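# Swap red foam block and cardboard box between shelf and desk

## Task

Trade places between two objects: a small cardboard box now on the desk must end up on the shelf where the small red foam block sits (in the recessed part of the shelving at the far end of the aisle), and the red foam block must end up on the desk. The robot must not tip over or finish leaning, or the task fails. Both objects have to stay put by themselves at the end; anything resting only because the robot holds it does not count.

## Robot and tools

Robot: a Hello Robot Stretch 4, about 1.6 m tall. It has an omni-wheel base (rim within 0.23 m of the base origin), a lift that rides up a mast, one telescoping arm reaching forward, a wrist with yaw, pitch and roll, and a two-finger gripper. There is a single arm, so every command is for that one arm. Cameras: head_camera, head_left_camera, head_right_camera (fixed on the head) and wrist_camera (on the gripper).

Frames: the base frame sits on the floor below the base centre, x forward, y left, z up. hand_pose is reported in it: the point between the fingers, 0.015 m back from the tips; with all wrist joints at zero its axes line up with the base frame. Its printed value may be somewhat off. The odometry frame is where the base started; base_odometry counts wheel turns only, so slipping looks like travel. Heading is positive to the left, range -3.142 to 3.142.

execute_actions(actions, cameras): actions is a list holding one action, or empty to just read state and images. An action contains base, joints, or both, plus optional pace and contact_limits; or it contains only end_of_arm. All its motions begin together.
- base: exactly one key, each a relative move from where the base last reported itself. translate_m: straight drive in metres, forward positive, -2 to 2. strafe_m: sideways in metres, left positive, -2 to 2. rotate_rad: turn in place in radians, counter-clockwise (left) positive, -3.2 to 3.2.
- joints: absolute targets by name, not offsets. lift_m 0 to 1.2 m (height on the mast); arm_m 0 to 0.55 m (extension); wrist_yaw_rad -1.134 to 4.276 (0 forward, positive turns left, 3.14 tucked back, above 3.4 may hit the arm); wrist_pitch_rad -1.117 to 4.259 (0 level, 1.57 pointing down); wrist_roll_rad -1.117 to 4.259 (0 fingers level, positive clockwise seen from behind); gripper_m 0 to 0.08 m finger gap. Out-of-range joint targets are clipped and reported; other bad values or unknown keys reject the whole call.
- pace: slow, default, fast or max. Base speed 0.1/0.3/0.4/0.6 m/s and turning 1/2/3/4 rad/s respectively, further reduced when the lift is above 0.2 m.
- contact_limits: only arm_m, 0 (gentlest) to 0.75 (firmest), default 0.5; the arm stops on contact past that force.
- end_of_arm: "enable_torque" restarts wrist or gripper motors that shut off.
- cameras: list of names or "all"; omitted or null gives all, [] gives none.
A joint or base left out of an action can keep pushing toward an earlier target. If a result reports a stop, later motion calls in the same reply are skipped.

wait(seconds 0 to 10): lets time pass with no new command and returns state and images. zoom_image(camera, region [x0,y0,x1,y1] in pixels, at most 504x504): a closer look at that camera's latest full image. read_manual(section "licences"): licence texts only. finished_scene(scene): ends the scene for good and reports success; call it only once both objects rest in place.

Result lines: base_status and joint_status give how each motion ended: done, off_target (stopped short, may still push), contact_stop_at_<key> (hit something; that part may go slack, a slack lift can sag, slack wheels can roll), limit_stop_at_<name> (e.g. tilt above 6 degrees, or own_body for self-collision), time_out, torque_fault (wrist or gripper motor went limp; send enable_torque). on_its_own describes things not commanded in that call; "held at" is a held target. lidar_m: 12 distances, 30-degree sectors starting straight ahead and going counter-clockwise (4th left, 7th behind, 10th right); "-" is nothing seen or closer than 0.25 m; tables count, glass and thin legs may be missed. wrist_depth_mm: 7x7 grid of median depths, 100 to 2000 mm. turned_by_wheels vs turned_by_imu differing by over ~0.1 rad means slip or a collision. base_tilt in degrees, forward and right positive. motor_effort in percent, peak in brackets; efforts outside rest range suggest a load or contact.

Gripping: command a gap smaller than the object; the gripper then holds just past the contact point. Reading above the command and off_target indicate something is held. Sustained gripper effort beyond about 50 shuts the motor off and may drop the object.

Cautions: to unfold at the start, send lift_m 0.4 with wrist_yaw_rad 0 together. Do not drive or turn with over 1 kg held and arm_m above 0.2, especially fast. Avoid pressing the gripper into things with the base or arm, hard pulls with the gripper raised, dropping objects, slamming, or leaving things tipping. The robot holds its last command while you think, and loose objects may occasionally get nudged.

Each tool is called after "Emit:" as a command line: name --argument value for each argument, lists and objects as JSON in quotes; but a table of rows of numbers goes row by row, as --pt "numbers of a row", without its own name.

## Session

Emit:
execute_actions --actions '[]'

Scene clock: 0.00 s.
base_odometry: x=+0.000 y=+0.000 heading=+0.000 (m, m, rad; odometry frame)
turned_by_wheels: +0.000 (rad since the last result)
turned_by_imu: +0.000 (rad since the last result)
base_tilt: forward=+0.9 right=-0.7 (deg)
lidar_m: 1.35 1.23 0.77 0.78 1.33 1.20 1.20 1.52 1.28 1.29 1.62 2.49
base_status: not commanded
joint_positions: lift_m=+0.210 arm_m=+0.001 wrist_yaw_rad=+3.067 wrist_pitch_rad=-0.003 wrist_roll_rad=-0.018 gripper_m=+0.040
joint_status: not commanded
motor_effort: lift_m=+20 arm_m=+0 wrist_yaw_rad=+1 wrist_pitch_rad=-9 wrist_roll_rad=+1 gripper_m=+0 wheel_0=+0 wheel_1=-1 wheel_2=+0 (%)
hand_pose: x=-0.0336 y=+0.1031 z=+0.3892 quat_wxyz=(+0.037, +0.001, -0.009, +0.999) (m; base frame)
wrist_depth_mm: - 137 1430 1308 1229 1182 1078 / - 131 1397 1336 1255 1182 1098 / 105 138 236 1336 1229 1182 1098 / 135 139 1430 1366 1255 1182 1098 / 1661 1537 1464 1366 1255 1182 1118 / 1366 1336 143 1281 139 1160 1098 / 931 - - 976 - - 946
pictures: head_camera, head_left_camera, head_right_camera, wrist_camera
Images, in order (width x height): head_camera 420x560, head_left_camera 420x672, head_right_camera 420x672, wrist_camera 616x392.

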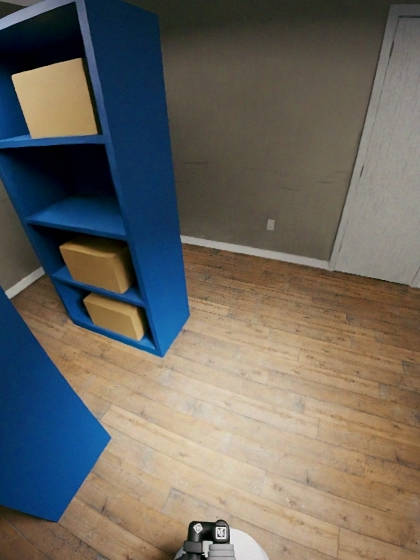

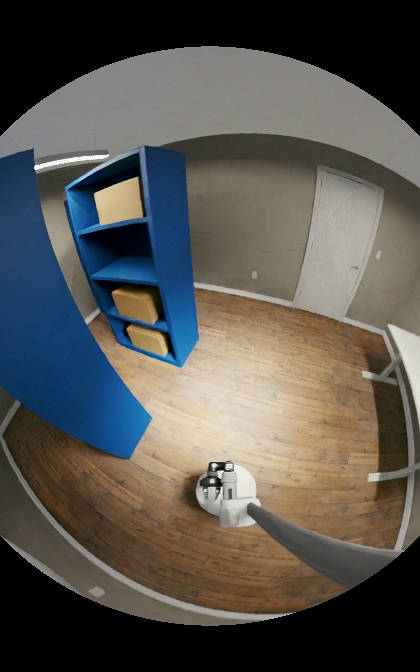

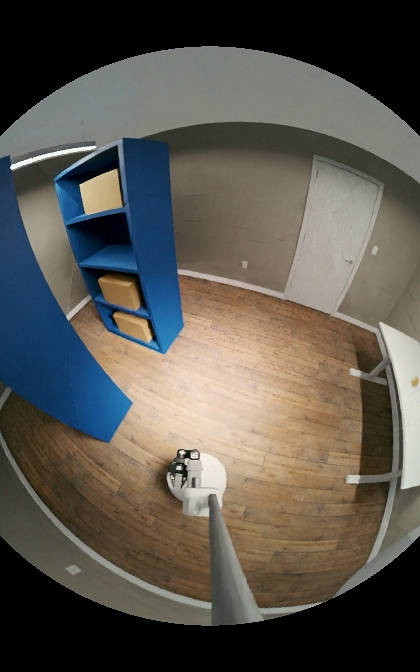

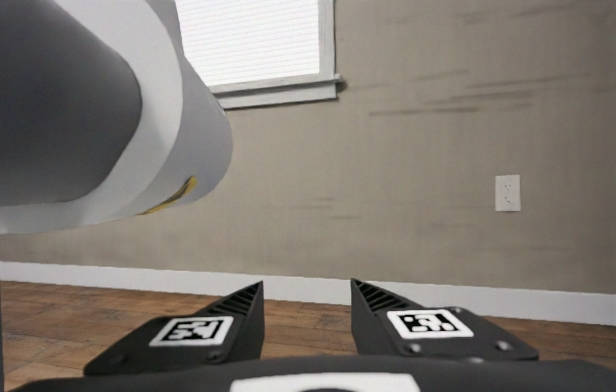

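Emit:
execute_actions --actions '[{"base":{"rotate_rad":-1.3},"joints":{"lift_m":0.4,"wrist_yaw_rad":0},"pace":"fast"}]'

Scene clock: 4.33 s.
base_odometry: x=+0.000 y=+0.000 heading=-1.299 (m, m, rad; odometry frame)
turned_by_wheels: -1.299 (rad since the last result)
turned_by_imu: -1.328 (rad since the last result)
base_tilt: forward=+0.9 right=-0.7 (deg)
lidar_m: 1.39 2.52 2.48 1.25 0.79 0.78 1.56 1.23 1.20 1.28 2.01 1.30
base_status: done
joint_positions: lift_m=+0.400 arm_m=+0.001 wrist_yaw_rad=+0.000 wrist_pitch_rad=-0.003 wrist_roll_rad=-0.018 gripper_m=+0.040
joint_status: all done
motor_effort: lift_m=+21(25) arm_m=+0(0) wrist_yaw_rad=+0(6) wrist_pitch_rad=-9(9) wrist_roll_rad=+0(0) gripper_m=+1(0) wheel_0=+4(12) wheel_1=+5(11) wheel_2=+2(11) (%)
hand_pose: x=+0.3847 y=-0.0874 z=+0.5787 quat_wxyz=(+1.000, -0.009, -0.002, +0.000) (m; base frame)
wrist_depth_mm: - - - - 1921 1618 1430 / - - - - 1863 1618 1430 / - - - - 1808 1576 1430 / - - - - 1808 1661 1464 / - - - - 1983 1708 1499 / 1921 1863 143 1808 139 1537 1499 / 1308 - - 1397 - - 1336
pictures: head_camera, head_left_camera, head_right_camera, wrist_camera
camera_calibration (this result's frames):
wrist_camera: T_world_to_cam=[[-0.00956357, -0.999941, 0.00520524, -0.0834879], [-0.0337956, -0.00487929, -0.999417, 0.638996], [0.999383, -0.0097339, -0.033747, -0.212071], [0, 0, 0, 1]] pos_world=[0.232737, -0.0824294, 0.631901]
Images, in order (width x height): head_camera 420x560, head_left_camera 420x672, head_right_camera 420x672, wrist_camera 616x392.

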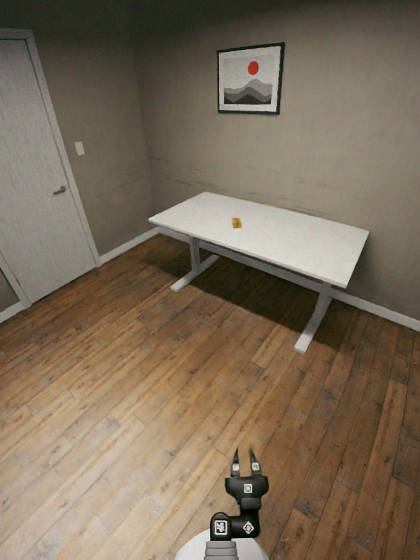

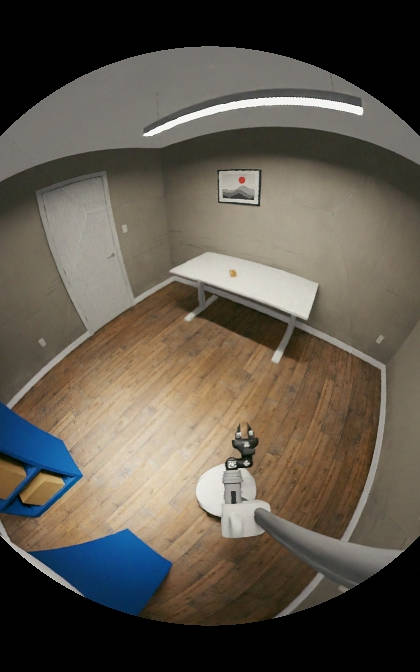

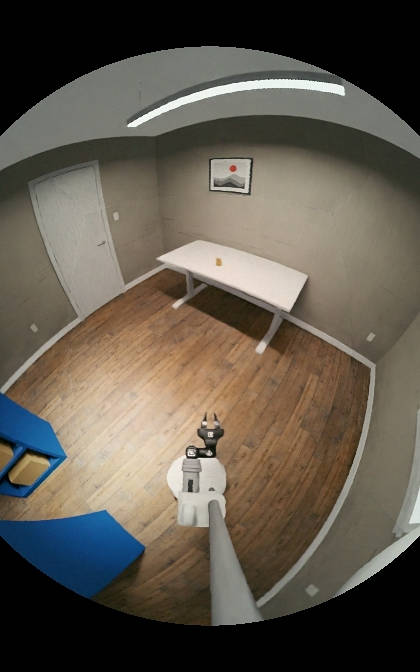

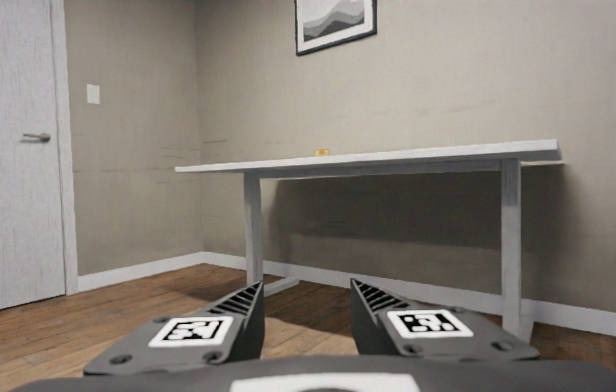

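Emit:
execute_actions --actions '[{"base":{"rotate_rad":-0.62},"joints":{"lift_m":0.72,"gripper_m":0.08},"pace":"fast"}]' --cameras '[]'

Emit:
execute_actions --actions '[{"base":{"strafe_m":1.03},"pace":"fast"}]' --cameras '[]'

Emit:
execute_actions --actions '[{"base":{"translate_m":0.75},"pace":"fast"}]' --cameras '["head_camera","wrist_camera","head_left_camera"]'

Scene clock: 22.13 s.
base_odometry: x=+0.000 y=+0.000 heading=-1.919 (m, m, rad; odometry frame)
turned_by_wheels: -0.620 (rad since the last result)
turned_by_imu: -0.632 (rad since the last result)
base_tilt: forward=+0.9 right=-0.8 (deg)
lidar_m: 1.28 1.34 1.85 2.50 1.25 0.83 0.79 1.70 1.25 1.19 1.25 1.78
base_status: done
joint_positions: lift_m=+0.720 arm_m=+0.001 wrist_yaw_rad=+0.000 wrist_pitch_rad=-0.003 wrist_roll_rad=-0.018 gripper_m=+0.080
joint_status: all done
motor_effort: lift_m=+21(24) arm_m=+0(0) wrist_yaw_rad=+2(1) wrist_pitch_rad=-10(10) wrist_roll_rad=+1(0) gripper_m=+2(3) wheel_0=+2(10) wheel_1=+4(13) wheel_2=+0(11) (%)
hand_pose: x=+0.3846 y=-0.0874 z=+0.8987 quat_wxyz=(+1.000, -0.009, -0.002, +0.000) (m; base frame)
wrist_depth_mm: 1756 1808 1808 1808 1756 1756 1618 / 1756 1808 1756 1808 1756 1808 1618 / 1808 1863 1756 1756 1808 1808 1618 / 1808 1808 1808 1808 1808 1756 1576 / 1229 1499 1430 1808 1808 1808 1576 / 1863 1808 1397 1808 165 113 1537 / - - 768 1863 1808 - -
pictures: none
No camera images: the call's "cameras" was empty. Leave "cameras" out to get every camera's image.

Scene clock: 25.93 s.
base_odometry: x=+0.968 y=-0.351 heading=-1.918 (m, m, rad; odometry frame)
turned_by_wheels: +0.000 (rad since the last result)
turned_by_imu: +0.002 (rad since the last result)
base_tilt: forward=+0.9 right=-0.7 (deg)
lidar_m: 1.28 1.36 1.51 1.47 1.54 0.80 0.76 1.03 1.13 2.22 2.31 1.32
base_status: done
joint_positions: lift_m=+0.720 arm_m=+0.001 wrist_yaw_rad=+0.000 wrist_pitch_rad=-0.003 wrist_roll_rad=-0.018 gripper_m=+0.080
joint_status: not commanded
motor_effort: lift_m=+21(21) arm_m=+0(0) wrist_yaw_rad=+1(1) wrist_pitch_rad=-9(9) wrist_roll_rad=+0(1) gripper_m=+1(2) wheel_0=+0(14) wheel_1=+2(15) wheel_2=+0(1) (%)
hand_pose: x=+0.3846 y=-0.0874 z=+0.8987 quat_wxyz=(+1.000, -0.009, -0.002, +0.000) (m; base frame)
wrist_depth_mm: 1808 1808 1756 1756 1808 1808 1756 / 1808 1808 1808 1808 1808 1808 1756 / 1863 1756 1808 1808 1808 1808 1808 / 1808 1863 1863 1808 1808 1863 1808 / 1863 1863 1464 1397 1336 1281 1808 / 1921 1863 1397 1921 165 113 1808 / - - 1025 1863 1863 - -
pictures: none
No camera images: the call's "cameras" was empty. Leave "cameras" out to get every camera's image.

Scene clock: 29.17 s.
base_odometry: x=+0.713 y=-1.056 heading=-1.918 (m, m, rad; odometry frame)
turned_by_wheels: +0.001 (rad since the last result)
turned_by_imu: -0.001 (rad since the last result)
base_tilt: forward=+0.9 right=-0.7 (deg)
lidar_m: 0.53 0.55 0.77 1.42 1.49 2.12 1.50 1.67 2.34 2.22 0.77 0.57
base_status: done
joint_positions: lift_m=+0.720 arm_m=+0.001 wrist_yaw_rad=+0.000 wrist_pitch_rad=-0.003 wrist_roll_rad=-0.018 gripper_m=+0.080
joint_status: not commanded
motor_effort: lift_m=+21(21) arm_m=+0(0) wrist_yaw_rad=+0(0) wrist_pitch_rad=-8(11) wrist_roll_rad=-1(0) gripper_m=+1(2) wheel_0=+3(9) wheel_1=+4(10) wheel_2=+1(13) (%)
hand_pose: x=+0.3846 y=-0.0874 z=+0.8987 quat_wxyz=(+1.000, -0.009, -0.002, +0.000) (m; base frame)
wrist_depth_mm: 1098 1118 1098 1098 1078 1098 1078 / 1098 1098 1118 1098 1098 1078 1098 / 1098 1118 1118 1138 1078 1098 1078 / 1098 1118 1118 1118 1098 1118 1098 / 1118 1118 1118 1138 1118 1118 1098 / 707 699 569 564 165 113 691 / - - 306 508 484 - -
pictures: head_camera, head_left_camera, wrist_camera
camera_calibration (this result's frames):
wrist_camera: T_world_to_cam=[[-0.00975026, -0.999939, 0.00520506, -0.0851212], [-0.0337269, -0.00487348, -0.999419, 0.958804], [0.999384, -0.00992014, -0.0336773, -0.20134], [0, 0, 0, 1]] pos_world=[0.232724, -0.0824407, 0.951909]
Images, in order (width x height): head_camera 420x560, head_left_camera 420x672, wrist_camera 616x392.

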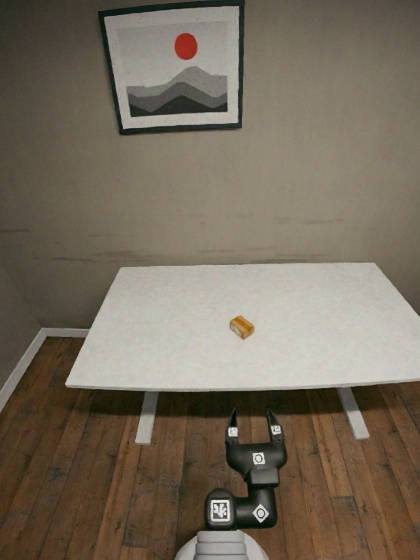

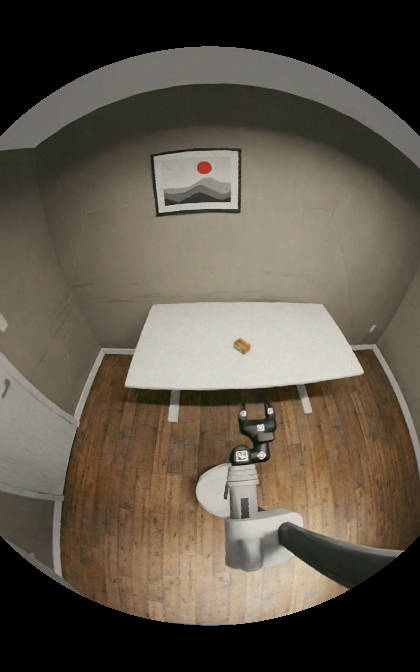

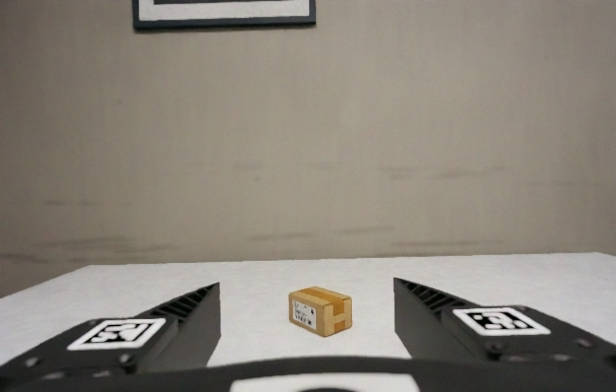

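Emit:
zoom_image --camera "head_camera" --region '[200,290,290,360]'

Emit:
zoom_image --camera "wrist_camera" --region '[260,260,380,350]'

Region (200, 290, 290, 360) of head_camera's 420x560 image, scaled by 5.600, with more detail than that image has.

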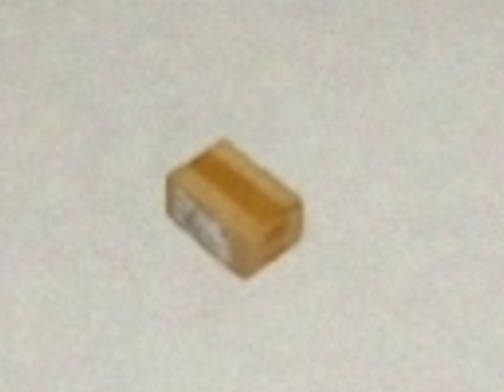

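Region (260, 260, 380, 350) of wrist_camera's 616x392 image, scaled by 4.200; it fills the top 378 rows of this view, and the rest is white.

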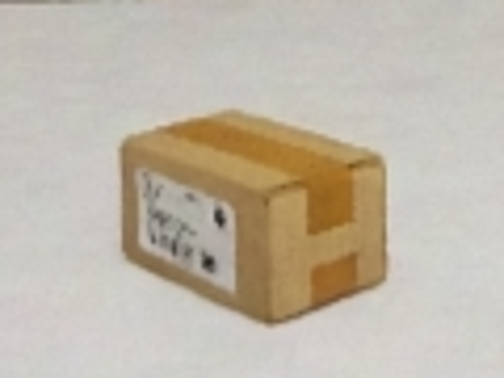

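Emit:
execute_actions --actions '[{"base":{"strafe_m":-0.654},"pace":"fast"}]' --cameras '[]'

Emit:
execute_actions --actions '[{"base":{"translate_m":0.147},"pace":"fast"}]' --cameras '[]'

Emit:
execute_actions --actions '[{"base":{"rotate_rad":0.785},"joints":{"arm_m":0.2,"lift_m":0.66},"pace":"fast"}]' --cameras '["head_camera","wrist_camera"]'

Scene clock: 68.17 s.
base_odometry: x=+0.098 y=-0.834 heading=-1.918 (m, m, rad; odometry frame)
turned_by_wheels: +0.000 (rad since the last result)
turned_by_imu: +0.000 (rad since the last result)
base_tilt: forward=+0.9 right=-0.7 (deg)
lidar_m: 0.51 0.55 0.78 2.08 2.20 1.66 1.54 1.60 1.63 1.55 1.67 0.57
base_status: done
joint_positions: lift_m=+0.720 arm_m=+0.001 wrist_yaw_rad=+0.000 wrist_pitch_rad=-0.003 wrist_roll_rad=-0.018 gripper_m=+0.080
joint_status: not commanded
motor_effort: lift_m=+21(21) arm_m=+0(0) wrist_yaw_rad=+1(0) wrist_pitch_rad=-9(8) wrist_roll_rad=+1(0) gripper_m=+2(1) wheel_0=+0(16) wheel_1=-1(16) wheel_2=+0(1) (%)
hand_pose: x=+0.3846 y=-0.0874 z=+0.8987 quat_wxyz=(+1.000, -0.009, -0.002, +0.000) (m; base frame)
wrist_depth_mm: 1060 1078 1078 1078 1078 1060 1060 / 1098 1098 1078 1078 1098 1098 1078 / 1098 1098 1078 1098 1098 1098 1078 / 1078 1098 1118 1098 1078 1098 1078 / 1098 1118 1098 1098 1098 1118 1098 / 707 691 569 668 165 113 1098 / - - 306 508 488 - -
pictures: none
No camera images: the call's "cameras" was empty. Leave "cameras" out to get every camera's image.

Scene clock: 69.70 s.
base_odometry: x=+0.048 y=-0.972 heading=-1.917 (m, m, rad; odometry frame)
turned_by_wheels: +0.001 (rad since the last result)
turned_by_imu: +0.000 (rad since the last result)
base_tilt: forward=+0.9 right=-0.8 (deg)
lidar_m: 0.37 0.40 0.57 2.06 2.16 1.76 1.70 1.77 1.64 1.55 1.65 0.41
base_status: done
joint_positions: lift_m=+0.720 arm_m=+0.001 wrist_yaw_rad=+0.000 wrist_pitch_rad=-0.003 wrist_roll_rad=-0.018 gripper_m=+0.080
joint_status: not commanded
motor_effort: lift_m=+21(21) arm_m=+0(0) wrist_yaw_rad=+1(1) wrist_pitch_rad=-9(10) wrist_roll_rad=+0(1) gripper_m=+1(1) wheel_0=+3(10) wheel_1=+4(10) wheel_2=+0(14) (%)
hand_pose: x=+0.3846 y=-0.0874 z=+0.8987 quat_wxyz=(+1.000, -0.009, -0.002, +0.000) (m; base frame)
wrist_depth_mm: 960 931 946 946 931 917 931 / 946 946 946 946 946 917 931 / 946 946 946 960 931 946 931 / 960 960 960 946 946 931 946 / 976 960 960 960 946 946 946 / 707 699 574 668 165 113 946 / - - 306 508 484 - -
pictures: none
No camera images: the call's "cameras" was empty. Leave "cameras" out to get every camera's image.

Scene clock: 71.13 s.
base_odometry: x=+0.048 y=-0.972 heading=-1.133 (m, m, rad; odometry frame)
turned_by_wheels: +0.785 (rad since the last result)
turned_by_imu: +0.803 (rad since the last result)
base_tilt: forward=+0.9 right=-0.7 (deg)
lidar_m: 0.48 0.82 2.07 1.95 1.78 1.68 1.86 1.56 1.57 0.46 0.39 0.39
base_status: done
joint_positions: lift_m=+0.660 arm_m=+0.199 wrist_yaw_rad=+0.000 wrist_pitch_rad=-0.003 wrist_roll_rad=-0.018 gripper_m=+0.080
joint_status: all done
motor_effort: lift_m=+17(21) arm_m=+7(10) wrist_yaw_rad=+0(3) wrist_pitch_rad=-9(10) wrist_roll_rad=-1(1) gripper_m=+2(1) wheel_0=-3(11) wheel_1=-4(10) wheel_2=+2(11) (%)
hand_pose: x=+0.5824 y=-0.0874 z=+0.8391 quat_wxyz=(+1.000, -0.009, -0.002, +0.000) (m; base frame)
wrist_depth_mm: 1499 1708 1499 1160 931 788 676 / 1499 1756 1499 1160 946 778 683 / 1537 1756 1537 1160 946 788 683 / 1464 1708 1537 1182 960 788 691 / 1464 1618 904 866 854 759 683 / 521 504 418 413 165 113 504 / - - 243 375 357 - -
pictures: head_camera, wrist_camera
camera_calibration (this result's frames):
wrist_camera: T_world_to_cam=[[-0.00967524, -0.99994, 0.00520545, -0.0829108], [-0.0338267, -0.00487542, -0.999416, 0.905921], [0.999381, -0.00984567, -0.0337775, -0.400895], [0, 0, 0, 1]] pos_world=[0.430489, -0.0824362, 0.892283]
Images, in order (width x height): head_camera 420x560, wrist_camera 616x392.

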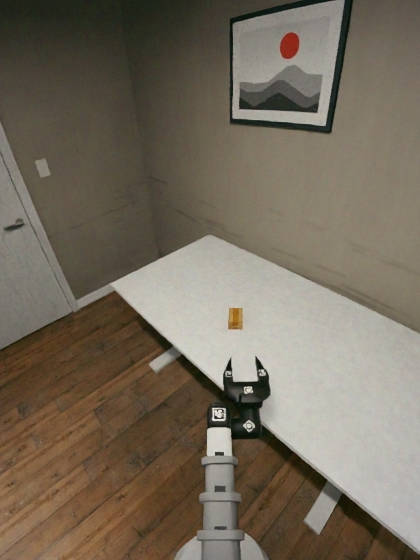

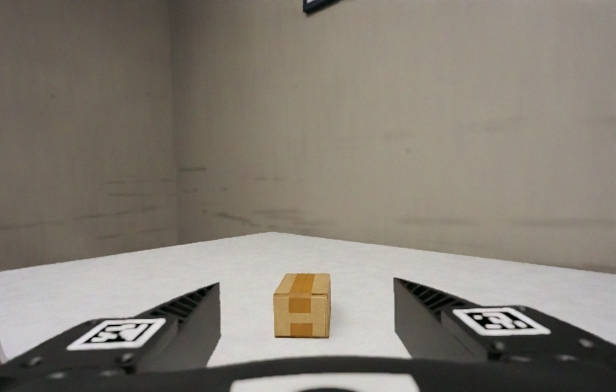

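Emit:
execute_actions --actions '[{"base":{"strafe_m":0.007},"joints":{"arm_m":0.33,"lift_m":0.70,"wrist_pitch_rad":0.5}}]' --cameras '["head_camera","wrist_camera"]'

Scene clock: 80.33 s.
base_odometry: x=+0.055 y=-0.969 heading=-1.133 (m, m, rad; odometry frame)
turned_by_wheels: +0.000 (rad since the last result)
turned_by_imu: +0.001 (rad since the last result)
base_tilt: forward=+0.9 right=-0.7 (deg)
lidar_m: 0.46 0.84 2.08 1.91 1.78 1.68 1.86 1.57 1.59 0.46 0.38 0.37
base_status: done
joint_positions: lift_m=+0.700 arm_m=+0.329 wrist_yaw_rad=+0.000 wrist_pitch_rad=+0.502 wrist_roll_rad=-0.018 gripper_m=+0.080
joint_status: all done
motor_effort: lift_m=+22(20) arm_m=+7(8) wrist_yaw_rad=+0(2) wrist_pitch_rad=-7(13) wrist_roll_rad=+1(0) gripper_m=+1(2) wheel_0=-2(11) wheel_1=+4(10) wheel_2=+0(1) (%)
hand_pose: x=+0.6861 y=-0.0874 z=+0.7756 quat_wxyz=(+0.969, -0.009, +0.249, +0.002) (m; base frame)
wrist_depth_mm: 1336 1464 1229 960 778 668 580 / 699 691 676 676 668 647 591 / 455 449 449 342 442 439 439 / 336 336 334 282 330 329 329 / 268 268 266 265 264 263 263 / 224 223 208 221 165 113 226 / - - 167 198 195 - -
pictures: head_camera, wrist_camera
camera_calibration (this result's frames):
wrist_camera: T_world_to_cam=[[-0.00596872, -0.999939, 0.00933799, -0.0873398], [-0.513694, -0.00494583, -0.85796, 1.06545], [0.857953, -0.00991779, -0.513632, -0.0374607], [0, 0, 0, 1]] pos_world=[0.578931, -0.0824365, 0.895685]
Images, in order (width x height): head_camera 420x560, wrist_camera 616x392.

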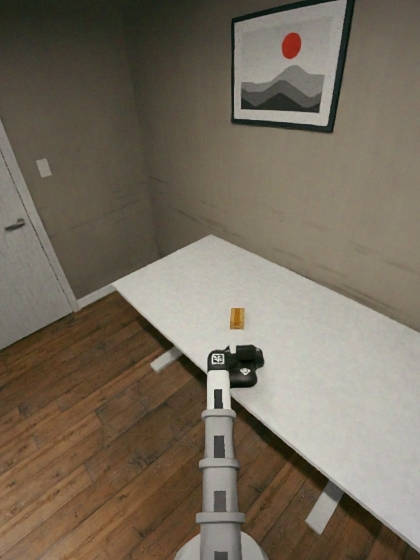

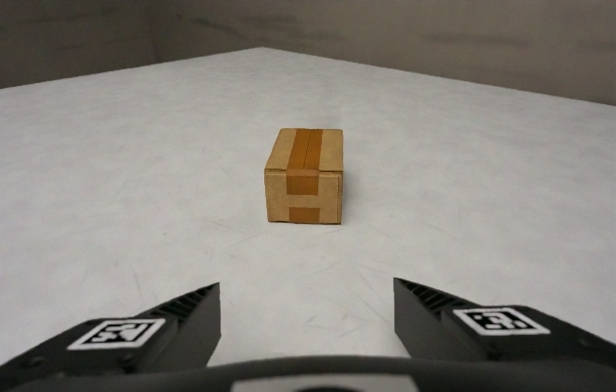

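Emit:
execute_actions --actions '[{"joints":{"arm_m":0.47,"lift_m":0.687}}]' --cameras '["head_camera","wrist_camera"]'

Scene clock: 86.37 s.
base_odometry: x=+0.055 y=-0.969 heading=-1.133 (m, m, rad; odometry frame)
turned_by_wheels: +0.000 (rad since the last result)
turned_by_imu: +0.001 (rad since the last result)
base_tilt: forward=+0.9 right=-0.7 (deg)
lidar_m: 0.44 0.82 2.09 1.95 1.77 1.68 1.87 1.56 1.58 0.46 0.40 0.39
base_status: not commanded
joint_positions: lift_m=+0.687 arm_m=+0.469 wrist_yaw_rad=+0.000 wrist_pitch_rad=+0.503 wrist_roll_rad=-0.018 gripper_m=+0.080
joint_status: all done
motor_effort: lift_m=+16(19) arm_m=+7(4) wrist_yaw_rad=+0(0) wrist_pitch_rad=-8(8) wrist_roll_rad=+1(2) gripper_m=+2(1) wheel_0=-2(2) wheel_1=+4(4) wheel_2=+0(0) (%)
hand_pose: x=+0.8261 y=-0.0874 z=+0.7630 quat_wxyz=(+0.969, -0.009, +0.249, +0.002) (m; base frame)
wrist_depth_mm: 1281 1397 1078 831 676 580 512 / 1255 634 627 621 615 569 521 / 424 415 415 413 410 404 404 / 314 312 309 212 304 304 303 / 249 247 246 168 236 244 243 / 207 206 147 146 145 113 210 / - - 149 154 149 - -
pictures: head_camera, wrist_camera
camera_calibration (this result's frames):
wrist_camera: T_world_to_cam=[[-0.00596247, -0.999939, 0.00933952, -0.0863925], [-0.513869, -0.00494832, -0.857854, 1.12665], [0.857848, -0.00991422, -0.513808, -0.163796], [0, 0, 0, 1]] pos_world=[0.718946, -0.0824361, 0.883146]
Images, in order (width x height): head_camera 420x560, wrist_camera 616x392.

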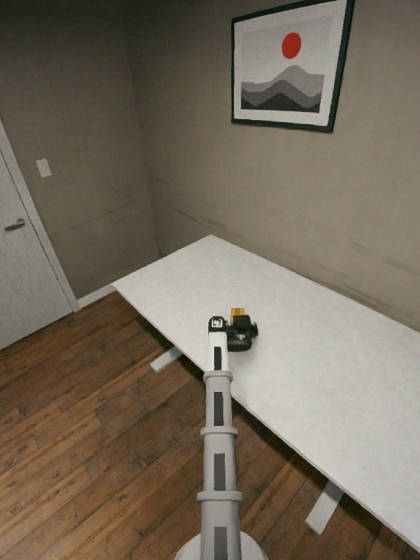

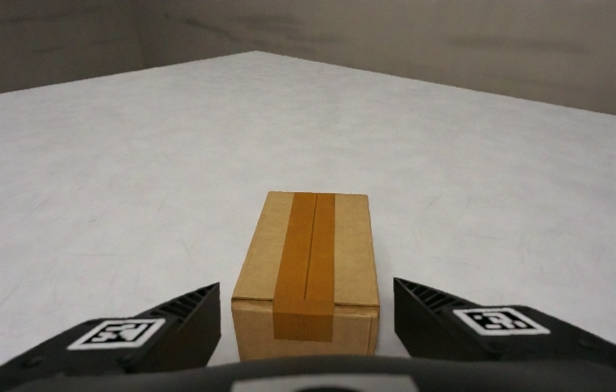

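Emit:
execute_actions --actions '[{"joints":{"arm_m":0.505}}]' --cameras '["wrist_camera"]'

Emit:
execute_actions --actions '[{"joints":{"gripper_m":0.04}}]' --cameras '["wrist_camera"]'

Scene clock: 90.50 s.
base_odometry: x=+0.055 y=-0.969 heading=-1.133 (m, m, rad; odometry frame)
turned_by_wheels: +0.000 (rad since the last result)
turned_by_imu: +0.001 (rad since the last result)
base_tilt: forward=+0.9 right=-0.7 (deg)
lidar_m: 0.47 0.84 2.08 1.91 1.78 1.68 1.86 1.57 1.59 0.46 0.39 0.36
base_status: not commanded
joint_positions: lift_m=+0.687 arm_m=+0.504 wrist_yaw_rad=+0.000 wrist_pitch_rad=+0.503 wrist_roll_rad=-0.018 gripper_m=+0.080
joint_status: all done
motor_effort: lift_m=+16(16) arm_m=+7(9) wrist_yaw_rad=+1(2) wrist_pitch_rad=-8(9) wrist_roll_rad=+0(1) gripper_m=+1(1) wheel_0=-2(2) wheel_1=+4(4) wheel_2=+0(0) (%)
hand_pose: x=+0.8611 y=-0.0874 z=+0.7630 quat_wxyz=(+0.969, -0.009, +0.249, +0.002) (m; base frame)
wrist_depth_mm: 1255 1366 1042 809 654 554 492 / 1255 634 627 627 615 559 508 / 421 418 415 410 410 404 402 / 312 310 310 309 306 304 303 / 248 247 247 169 235 244 242 / 208 206 145 140 145 113 210 / - - 126 126 128 - -
pictures: wrist_camera
camera_calibration (this result's frames):
wrist_camera: T_world_to_cam=[[-0.00602324, -0.999938, 0.00933923, -0.0861425], [-0.513877, -0.00491676, -0.85785, 1.14464], [0.857843, -0.00996625, -0.513815, -0.193817], [0, 0, 0, 1]] pos_world=[0.753948, -0.082441, 0.883145]
Images, in order (width x height): wrist_camera 616x392.

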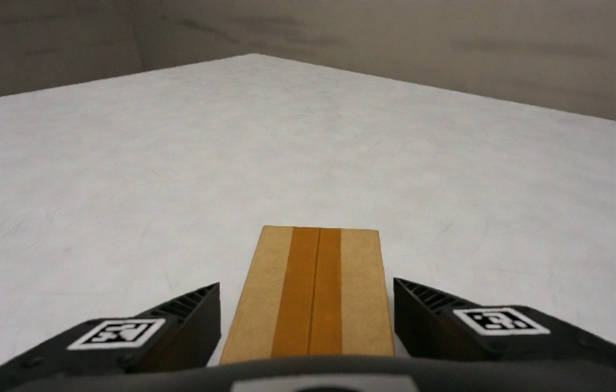

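Scene clock: 91.50 s.
base_odometry: x=+0.055 y=-0.969 heading=-1.133 (m, m, rad; odometry frame)
turned_by_wheels: +0.000 (rad since the last result)
turned_by_imu: +0.000 (rad since the last result)
base_tilt: forward=+0.9 right=-0.7 (deg)
lidar_m: 0.47 0.81 2.09 1.92 1.79 1.67 1.84 1.57 1.59 0.47 0.40 0.39
base_status: not commanded
joint_positions: lift_m=+0.687 arm_m=+0.504 wrist_yaw_rad=+0.000 wrist_pitch_rad=+0.503 wrist_roll_rad=-0.018 gripper_m=+0.059
joint_status: gripper_m off_target (ended at +0.059, target +0.040)
on_its_own: gripper_m is held at +0.054, not at your +0.040, by its contact guard: the fingers met something
motor_effort: lift_m=+16(16) arm_m=+7(7) wrist_yaw_rad=+1(1) wrist_pitch_rad=-8(9) wrist_roll_rad=+1(0) gripper_m=-38(36) wheel_0=-2(2) wheel_1=+4(4) wheel_2=+0(0) (%)
hand_pose: x=+0.8611 y=-0.0874 z=+0.7630 quat_wxyz=(+0.969, -0.008, +0.249, +0.002) (m; base frame)
wrist_depth_mm: 1255 1366 1025 809 661 554 488 / 1229 640 627 627 615 564 508 / 418 418 415 413 410 407 404 / 314 312 310 309 307 306 303 / 249 248 237 169 244 244 242 / 207 207 137 141 138 206 202 / 182 - 122 126 124 - -
pictures: wrist_camera
camera_calibration (this result's frames):
wrist_camera: T_world_to_cam=[[-0.00609554, -0.999938, 0.00933891, -0.0860935], [-0.513892, -0.00487916, -0.857841, 1.14464], [0.857833, -0.0100282, -0.51383, -0.193799], [0, 0, 0, 1]] pos_world=[0.753944, -0.0824467, 0.883144]
Images, in order (width x height): wrist_camera 616x392.

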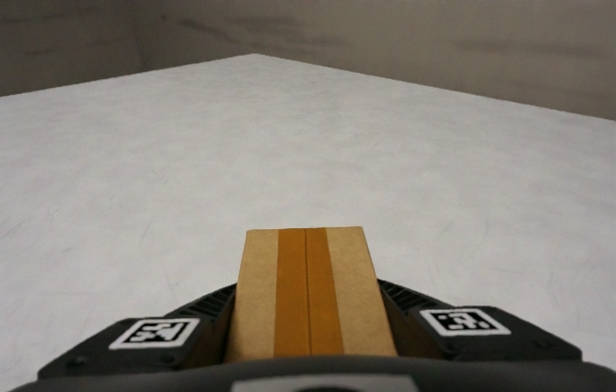

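Emit:
execute_actions --actions '[{"joints":{"lift_m":0.76}}]' --cameras '["wrist_camera"]'

Emit:
execute_actions --actions '[{"joints":{"arm_m":0.0,"wrist_pitch_rad":0.0},"base":{"rotate_rad":1.6}}]'

Scene clock: 94.83 s.
base_odometry: x=+0.055 y=-0.969 heading=-1.133 (m, m, rad; odometry frame)
turned_by_wheels: +0.000 (rad since the last result)
turned_by_imu: +0.001 (rad since the last result)
base_tilt: forward=+0.9 right=-0.7 (deg)
lidar_m: 0.47 0.84 2.08 1.94 1.78 1.68 1.85 1.58 1.59 0.46 0.37 0.39
base_status: not commanded
joint_positions: lift_m=+0.760 arm_m=+0.504 wrist_yaw_rad=+0.000 wrist_pitch_rad=+0.503 wrist_roll_rad=-0.018 gripper_m=+0.059
joint_status: all done
on_its_own: gripper_m is held at +0.054, not at your +0.040, by its contact guard: the fingers met something
motor_effort: lift_m=+22(21) arm_m=+7(7) wrist_yaw_rad=+0(2) wrist_pitch_rad=-9(10) wrist_roll_rad=+0(0) gripper_m=-38(37) wheel_0=-2(2) wheel_1=+4(4) wheel_2=+0(0) (%)
hand_pose: x=+0.8610 y=-0.0874 z=+0.8354 quat_wxyz=(+0.968, -0.008, +0.249, +0.002) (m; base frame)
wrist_depth_mm: 1229 1366 1042 798 661 554 488 / 1308 1464 1042 820 699 591 508 / 609 603 591 591 585 580 530 / 452 449 449 445 439 439 439 / 357 359 345 169 351 351 353 / 298 298 137 141 138 298 293 / 264 - 122 126 124 - -
pictures: wrist_camera
camera_calibration (this result's frames):
wrist_camera: T_world_to_cam=[[-0.00608663, -0.999938, 0.00934619, -0.0867832], [-0.514476, -0.00488314, -0.857491, 1.20689], [0.857483, -0.0100276, -0.514414, -0.155772], [0, 0, 0, 1]] pos_world=[0.753958, -0.0824464, 0.955575]
Images, in order (width x height): wrist_camera 616x392.

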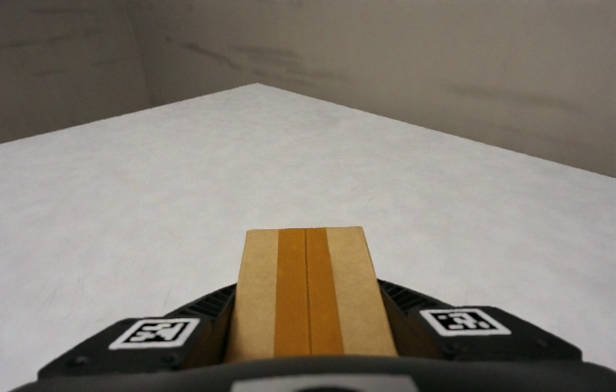

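Scene clock: 97.37 s.
base_odometry: x=+0.055 y=-0.969 heading=+0.466 (m, m, rad; odometry frame)
turned_by_wheels: +1.599 (rad since the last result)
turned_by_imu: +1.638 (rad since the last result)
base_tilt: forward=+0.9 right=-0.7 (deg)
lidar_m: 1.90 1.68 1.68 1.85 1.59 1.62 0.42 0.39 0.39 0.47 0.89 2.10
base_status: done
joint_positions: lift_m=+0.760 arm_m=+0.002 wrist_yaw_rad=+0.000 wrist_pitch_rad=+0.004 wrist_roll_rad=-0.018 gripper_m=+0.059
joint_status: all done
joint sent to its limit — the command would take arm_m past its lower limit, so that joint was sent only as far as its limit.
on_its_own: gripper_m is held at +0.054, not at your +0.040, by its contact guard: the fingers met something
motor_effort: lift_m=+22(22) arm_m=-7(9) wrist_yaw_rad=+1(5) wrist_pitch_rad=-11(21) wrist_roll_rad=+1(1) gripper_m=-37(38) wheel_0=-5(13) wheel_1=-6(10) wheel_2=-3(10) (%)
hand_pose: x=+0.3858 y=-0.0874 z=+0.9371 quat_wxyz=(+1.000, -0.009, +0.002, +0.000) (m; base frame)
wrist_depth_mm: - 1430 - - - 1808 1499 / - 1464 - - - 1756 1499 / - 1430 - - - 1756 1537 / - 1464 - - - 1808 1537 / - 1499 1618 169 - 1808 1499 / - 1464 137 141 138 1708 1576 / - - 122 126 124 - -
pictures: head_camera, head_left_camera, head_right_camera, wrist_camera
camera_calibration (this result's frames):
wrist_camera: T_world_to_cam=[[-0.00997828, -0.999936, 0.00527463, -0.0853436], [-0.0409917, -0.00486142, -0.999148, 0.999782], [0.99911, -0.010186, -0.0409406, -0.194303], [0, 0, 0, 1]] pos_world=[0.234261, -0.082457, 0.991425]
Images, in order (width x height): head_camera 420x560, head_left_camera 420x672, head_right_camera 420x672, wrist_camera 616x392.

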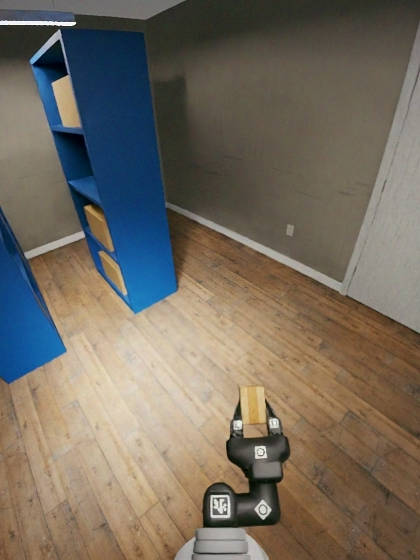

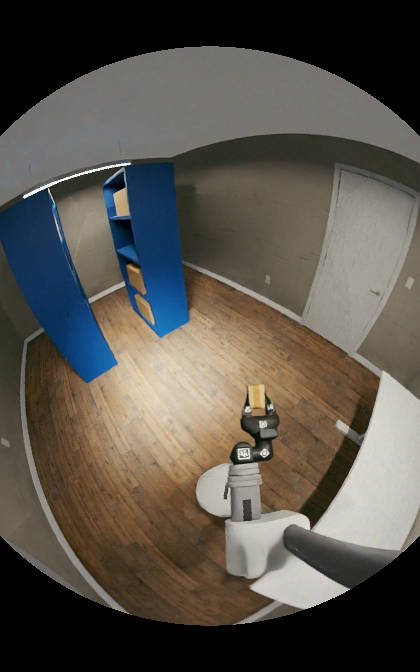

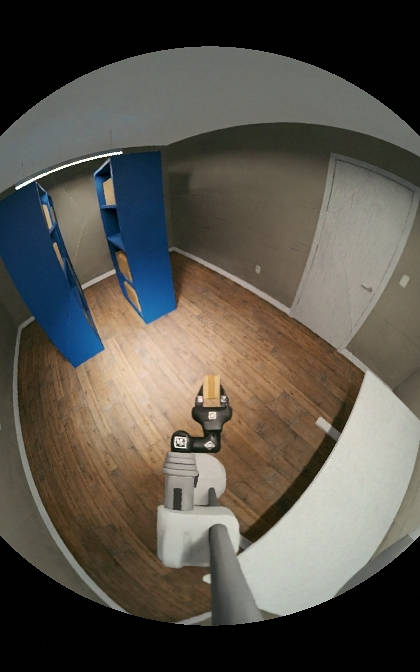

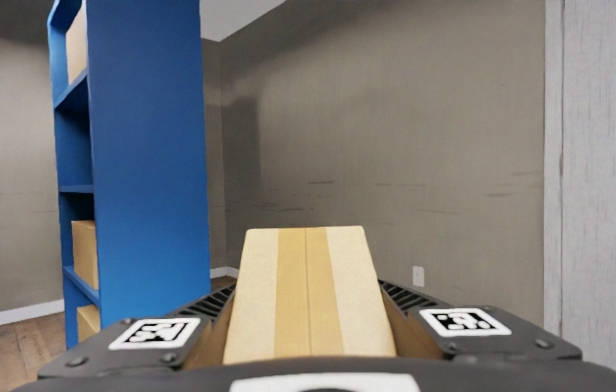

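Emit:
execute_actions --actions '[{"base":{"rotate_rad":0.70},"pace":"fast"}]' --cameras '[]'

Emit:
execute_actions --actions '[{"base":{"strafe_m":-0.29},"pace":"fast"}]' --cameras '[]'

Emit:
execute_actions --actions '[{"base":{"translate_m":1.1},"pace":"fast"}]'

Scene clock: 109.57 s.
base_odometry: x=+0.055 y=-0.969 heading=+1.166 (m, m, rad; odometry frame)
turned_by_wheels: +0.699 (rad since the last result)
turned_by_imu: +0.717 (rad since the last result)
base_tilt: forward=+0.9 right=-0.7 (deg)
lidar_m: 1.65 1.73 1.69 1.58 1.66 0.42 0.40 0.40 0.57 2.04 2.15 1.76
base_status: done
joint_positions: lift_m=+0.760 arm_m=+0.002 wrist_yaw_rad=+0.000 wrist_pitch_rad=+0.004 wrist_roll_rad=-0.018 gripper_m=+0.059
joint_status: not commanded
on_its_own: gripper_m is held at +0.054, not at your +0.040, by its contact guard: the fingers met something
motor_effort: lift_m=+22(22) arm_m=-7(7) wrist_yaw_rad=+1(1) wrist_pitch_rad=-12(12) wrist_roll_rad=+0(2) gripper_m=-37(36) wheel_0=-3(13) wheel_1=-2(11) wheel_2=-2(11) (%)
hand_pose: x=+0.3858 y=-0.0874 z=+0.9371 quat_wxyz=(+1.000, -0.009, +0.002, +0.000) (m; base frame)
wrist_depth_mm: - - 1397 - 1661 1430 - / - - 1397 - 1661 1430 - / - - 1397 - - 1430 - / - - 1397 - - 1499 - / - - 1430 169 1499 1464 - / - - 137 140 138 1499 - / - - 122 126 124 - -
pictures: none
No camera images: the call's "cameras" was empty. Leave "cameras" out to get every camera's image.

Scene clock: 111.53 s.
base_odometry: x=+0.321 y=-1.083 heading=+1.166 (m, m, rad; odometry frame)
turned_by_wheels: +0.000 (rad since the last result)
turned_by_imu: +0.000 (rad since the last result)
base_tilt: forward=+0.9 right=-0.7 (deg)
lidar_m: 1.70 1.74 2.00 1.87 0.60 0.39 0.38 0.40 0.52 1.75 1.83 1.76
base_status: done
joint_positions: lift_m=+0.760 arm_m=+0.002 wrist_yaw_rad=+0.000 wrist_pitch_rad=+0.004 wrist_roll_rad=-0.018 gripper_m=+0.059
joint_status: not commanded
on_its_own: gripper_m is held at +0.054, not at your +0.040, by its contact guard: the fingers met something
motor_effort: lift_m=+21(22) arm_m=-7(7) wrist_yaw_rad=+2(2) wrist_pitch_rad=-12(11) wrist_roll_rad=+0(1) gripper_m=-37(37) wheel_0=-1(15) wheel_1=-1(15) wheel_2=+0(2) (%)
hand_pose: x=+0.3858 y=-0.0875 z=+0.9371 quat_wxyz=(+1.000, -0.009, +0.002, +0.000) (m; base frame)
wrist_depth_mm: - 1397 - - 1430 - - / - 1397 - - 1464 - - / - 1430 - - 1430 - - / - 1430 - - 1430 - - / - 1430 - 169 1464 - - / - 1464 137 140 138 - - / - - 122 126 124 - -
pictures: none
No camera images: the call's "cameras" was empty. Leave "cameras" out to get every camera's image.

Scene clock: 115.67 s.
base_odometry: x=+0.754 y=-0.072 heading=+1.166 (m, m, rad; odometry frame)
turned_by_wheels: +0.001 (rad since the last result)
turned_by_imu: -0.002 (rad since the last result)
base_tilt: forward=+0.9 right=-0.7 (deg)
lidar_m: 0.82 0.68 0.84 1.94 2.00 1.57 1.49 1.54 1.80 1.79 0.86 0.62
base_status: done
joint_positions: lift_m=+0.760 arm_m=+0.002 wrist_yaw_rad=+0.000 wrist_pitch_rad=+0.004 wrist_roll_rad=-0.018 gripper_m=+0.059
joint_status: not commanded
on_its_own: gripper_m is held at +0.054, not at your +0.040, by its contact guard: the fingers met something
motor_effort: lift_m=+22(22) arm_m=-7(7) wrist_yaw_rad=+0(1) wrist_pitch_rad=-12(11) wrist_roll_rad=+1(0) gripper_m=-38(38) wheel_0=+2(8) wheel_1=+5(11) wheel_2=+1(14) (%)
hand_pose: x=+0.3858 y=-0.0874 z=+0.9371 quat_wxyz=(+1.000, -0.009, +0.002, +0.000) (m; base frame)
wrist_depth_mm: 904 1138 - - 946 364 368 / 715 1182 - - 1205 370 370 / 707 1205 - - 1229 368 370 / 788 1205 - - 798 373 377 / 1205 1205 1708 169 691 375 379 / 1205 1205 137 141 138 377 382 / 991 - 122 126 124 - -
pictures: head_camera, head_left_camera, head_right_camera, wrist_camera
camera_calibration (this result's frames):
wrist_camera: T_world_to_cam=[[-0.00968202, -0.999939, 0.00527414, -0.0853949], [-0.0409905, -0.00487307, -0.999148, 0.99978], [0.999113, -0.00988996, -0.0409408, -0.194261], [0, 0, 0, 1]] pos_world=[0.234243, -0.0824389, 0.991425]
Images, in order (width x height): head_camera 420x560, head_left_camera 420x672, head_right_camera 420x672, wrist_camera 616x392.

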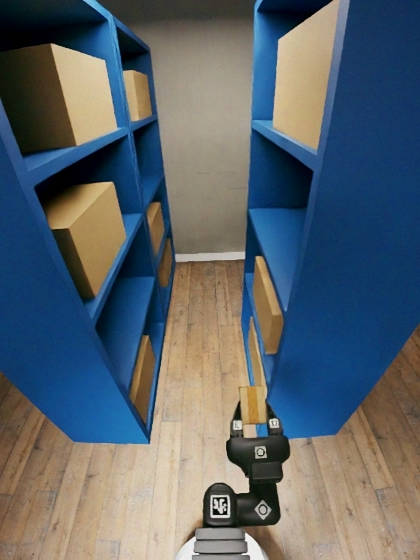

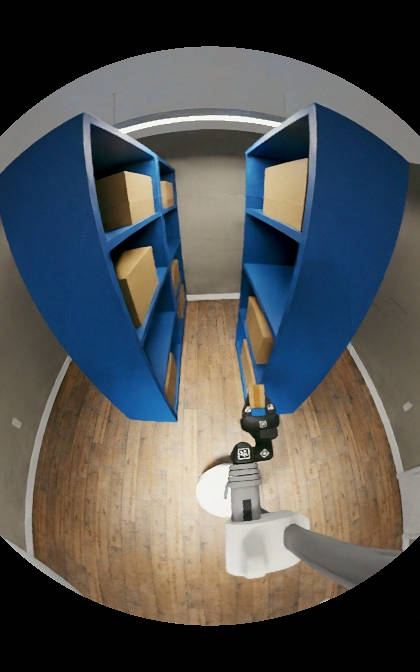

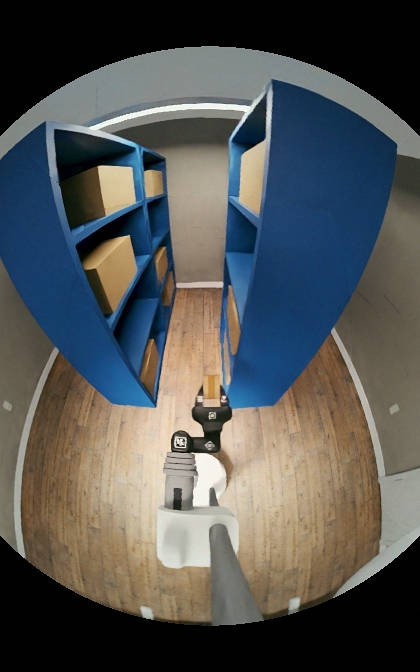

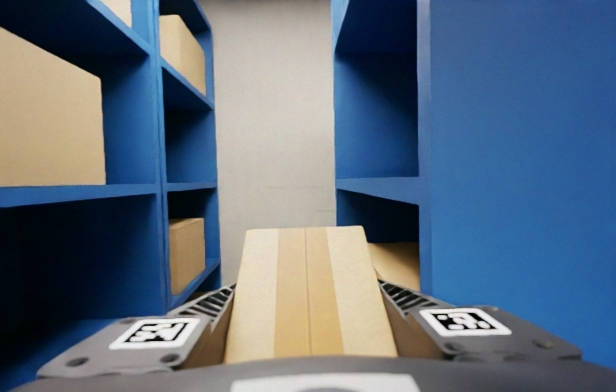

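Emit:
execute_actions --actions '[{"base":{"strafe_m":0.045}}]' --cameras '[]'

Emit:
execute_actions --actions '[{"base":{"translate_m":0.6}}]'

Scene clock: 126.60 s.
base_odometry: x=+0.713 y=-0.054 heading=+1.166 (m, m, rad; odometry frame)
turned_by_wheels: +0.000 (rad since the last result)
turned_by_imu: +0.001 (rad since the last result)
base_tilt: forward=+0.9 right=-0.7 (deg)
lidar_m: 0.97 0.67 0.82 1.90 1.91 1.58 1.50 1.53 1.87 1.82 0.86 0.63
base_status: done
joint_positions: lift_m=+0.760 arm_m=+0.002 wrist_yaw_rad=+0.000 wrist_pitch_rad=+0.004 wrist_roll_rad=-0.018 gripper_m=+0.059
joint_status: not commanded
on_its_own: gripper_m is held at +0.054, not at your +0.040, by its contact guard: the fingers met something
motor_effort: lift_m=+22(22) arm_m=-7(7) wrist_yaw_rad=+0(0) wrist_pitch_rad=-11(11) wrist_roll_rad=+1(0) gripper_m=-37(38) wheel_0=-4(11) wheel_1=+5(13) wheel_2=+0(0) (%)
hand_pose: x=+0.3858 y=-0.0874 z=+0.9371 quat_wxyz=(+1.000, -0.009, +0.002, +0.000) (m; base frame)
wrist_depth_mm: 854 1060 - - 1025 366 368 / 654 1182 - - 1205 368 368 / 654 1205 - - 1229 370 373 / 683 1182 - - 1229 373 375 / 1205 1205 1537 169 891 377 377 / 1182 1205 137 141 138 377 379 / 991 - 122 126 124 - -
pictures: none
No camera images: the call's "cameras" was empty. Leave "cameras" out to get every camera's image.

Scene clock: 130.07 s.
base_odometry: x=+0.949 y=+0.497 heading=+1.167 (m, m, rad; odometry frame)
turned_by_wheels: +0.001 (rad since the last result)
turned_by_imu: -0.001 (rad since the last result)
base_tilt: forward=+0.9 right=-0.7 (deg)
lidar_m: 0.89 0.51 0.35 0.33 1.98 2.62 2.14 2.12 1.91 0.25 0.25 0.35
base_status: done
joint_positions: lift_m=+0.760 arm_m=+0.002 wrist_yaw_rad=+0.000 wrist_pitch_rad=+0.004 wrist_roll_rad=-0.018 gripper_m=+0.059
joint_status: not commanded
on_its_own: gripper_m is held at +0.054, not at your +0.040, by its contact guard: the fingers met something
motor_effort: lift_m=+22(22) arm_m=-7(7) wrist_yaw_rad=+0(0) wrist_pitch_rad=-12(13) wrist_roll_rad=+1(0) gripper_m=-38(37) wheel_0=+3(9) wheel_1=+6(9) wheel_2=-1(11) (%)
hand_pose: x=+0.3858 y=-0.0874 z=+0.9372 quat_wxyz=(+1.000, -0.009, +0.002, +0.000) (m; base frame)
wrist_depth_mm: 661 1138 1537 1576 634 640 634 / 640 1499 1576 1576 634 640 647 / 640 1537 1576 1661 640 640 647 / 640 1499 1576 1618 647 399 237 / 634 1160 1537 169 647 654 661 / 634 866 137 141 138 654 654 / 634 - 122 126 124 - -
pictures: head_camera, head_left_camera, head_right_camera, wrist_camera
camera_calibration (this result's frames):
wrist_camera: T_world_to_cam=[[-0.00973117, -0.999939, 0.00527403, -0.0853863], [-0.0409905, -0.00487095, -0.999148, 0.999783], [0.999112, -0.00993906, -0.0409406, -0.194261], [0, 0, 0, 1]] pos_world=[0.234239, -0.0824419, 0.991428]
Images, in order (width x height): head_camera 420x560, head_left_camera 420x672, head_right_camera 420x672, wrist_camera 616x392.

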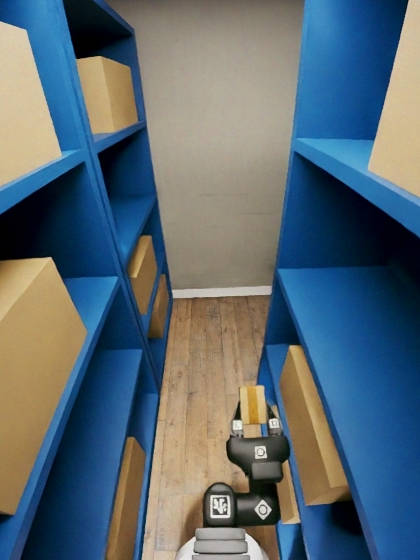

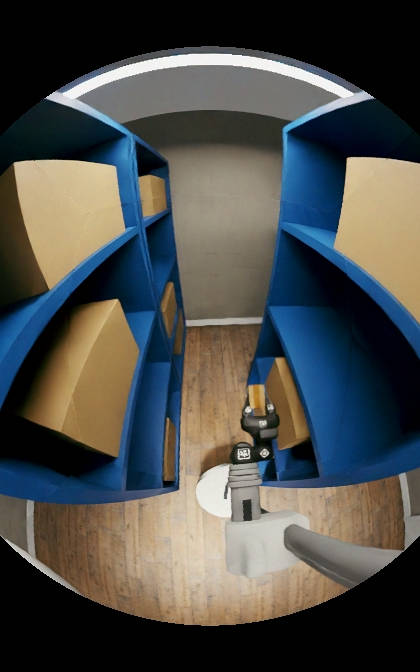

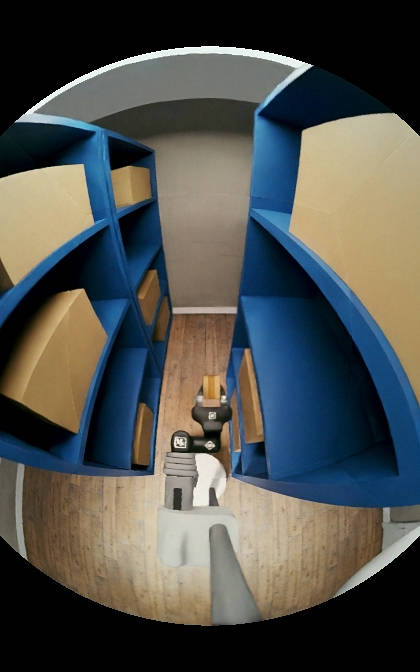

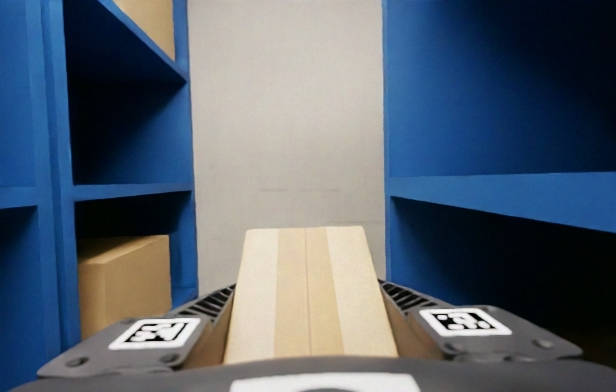

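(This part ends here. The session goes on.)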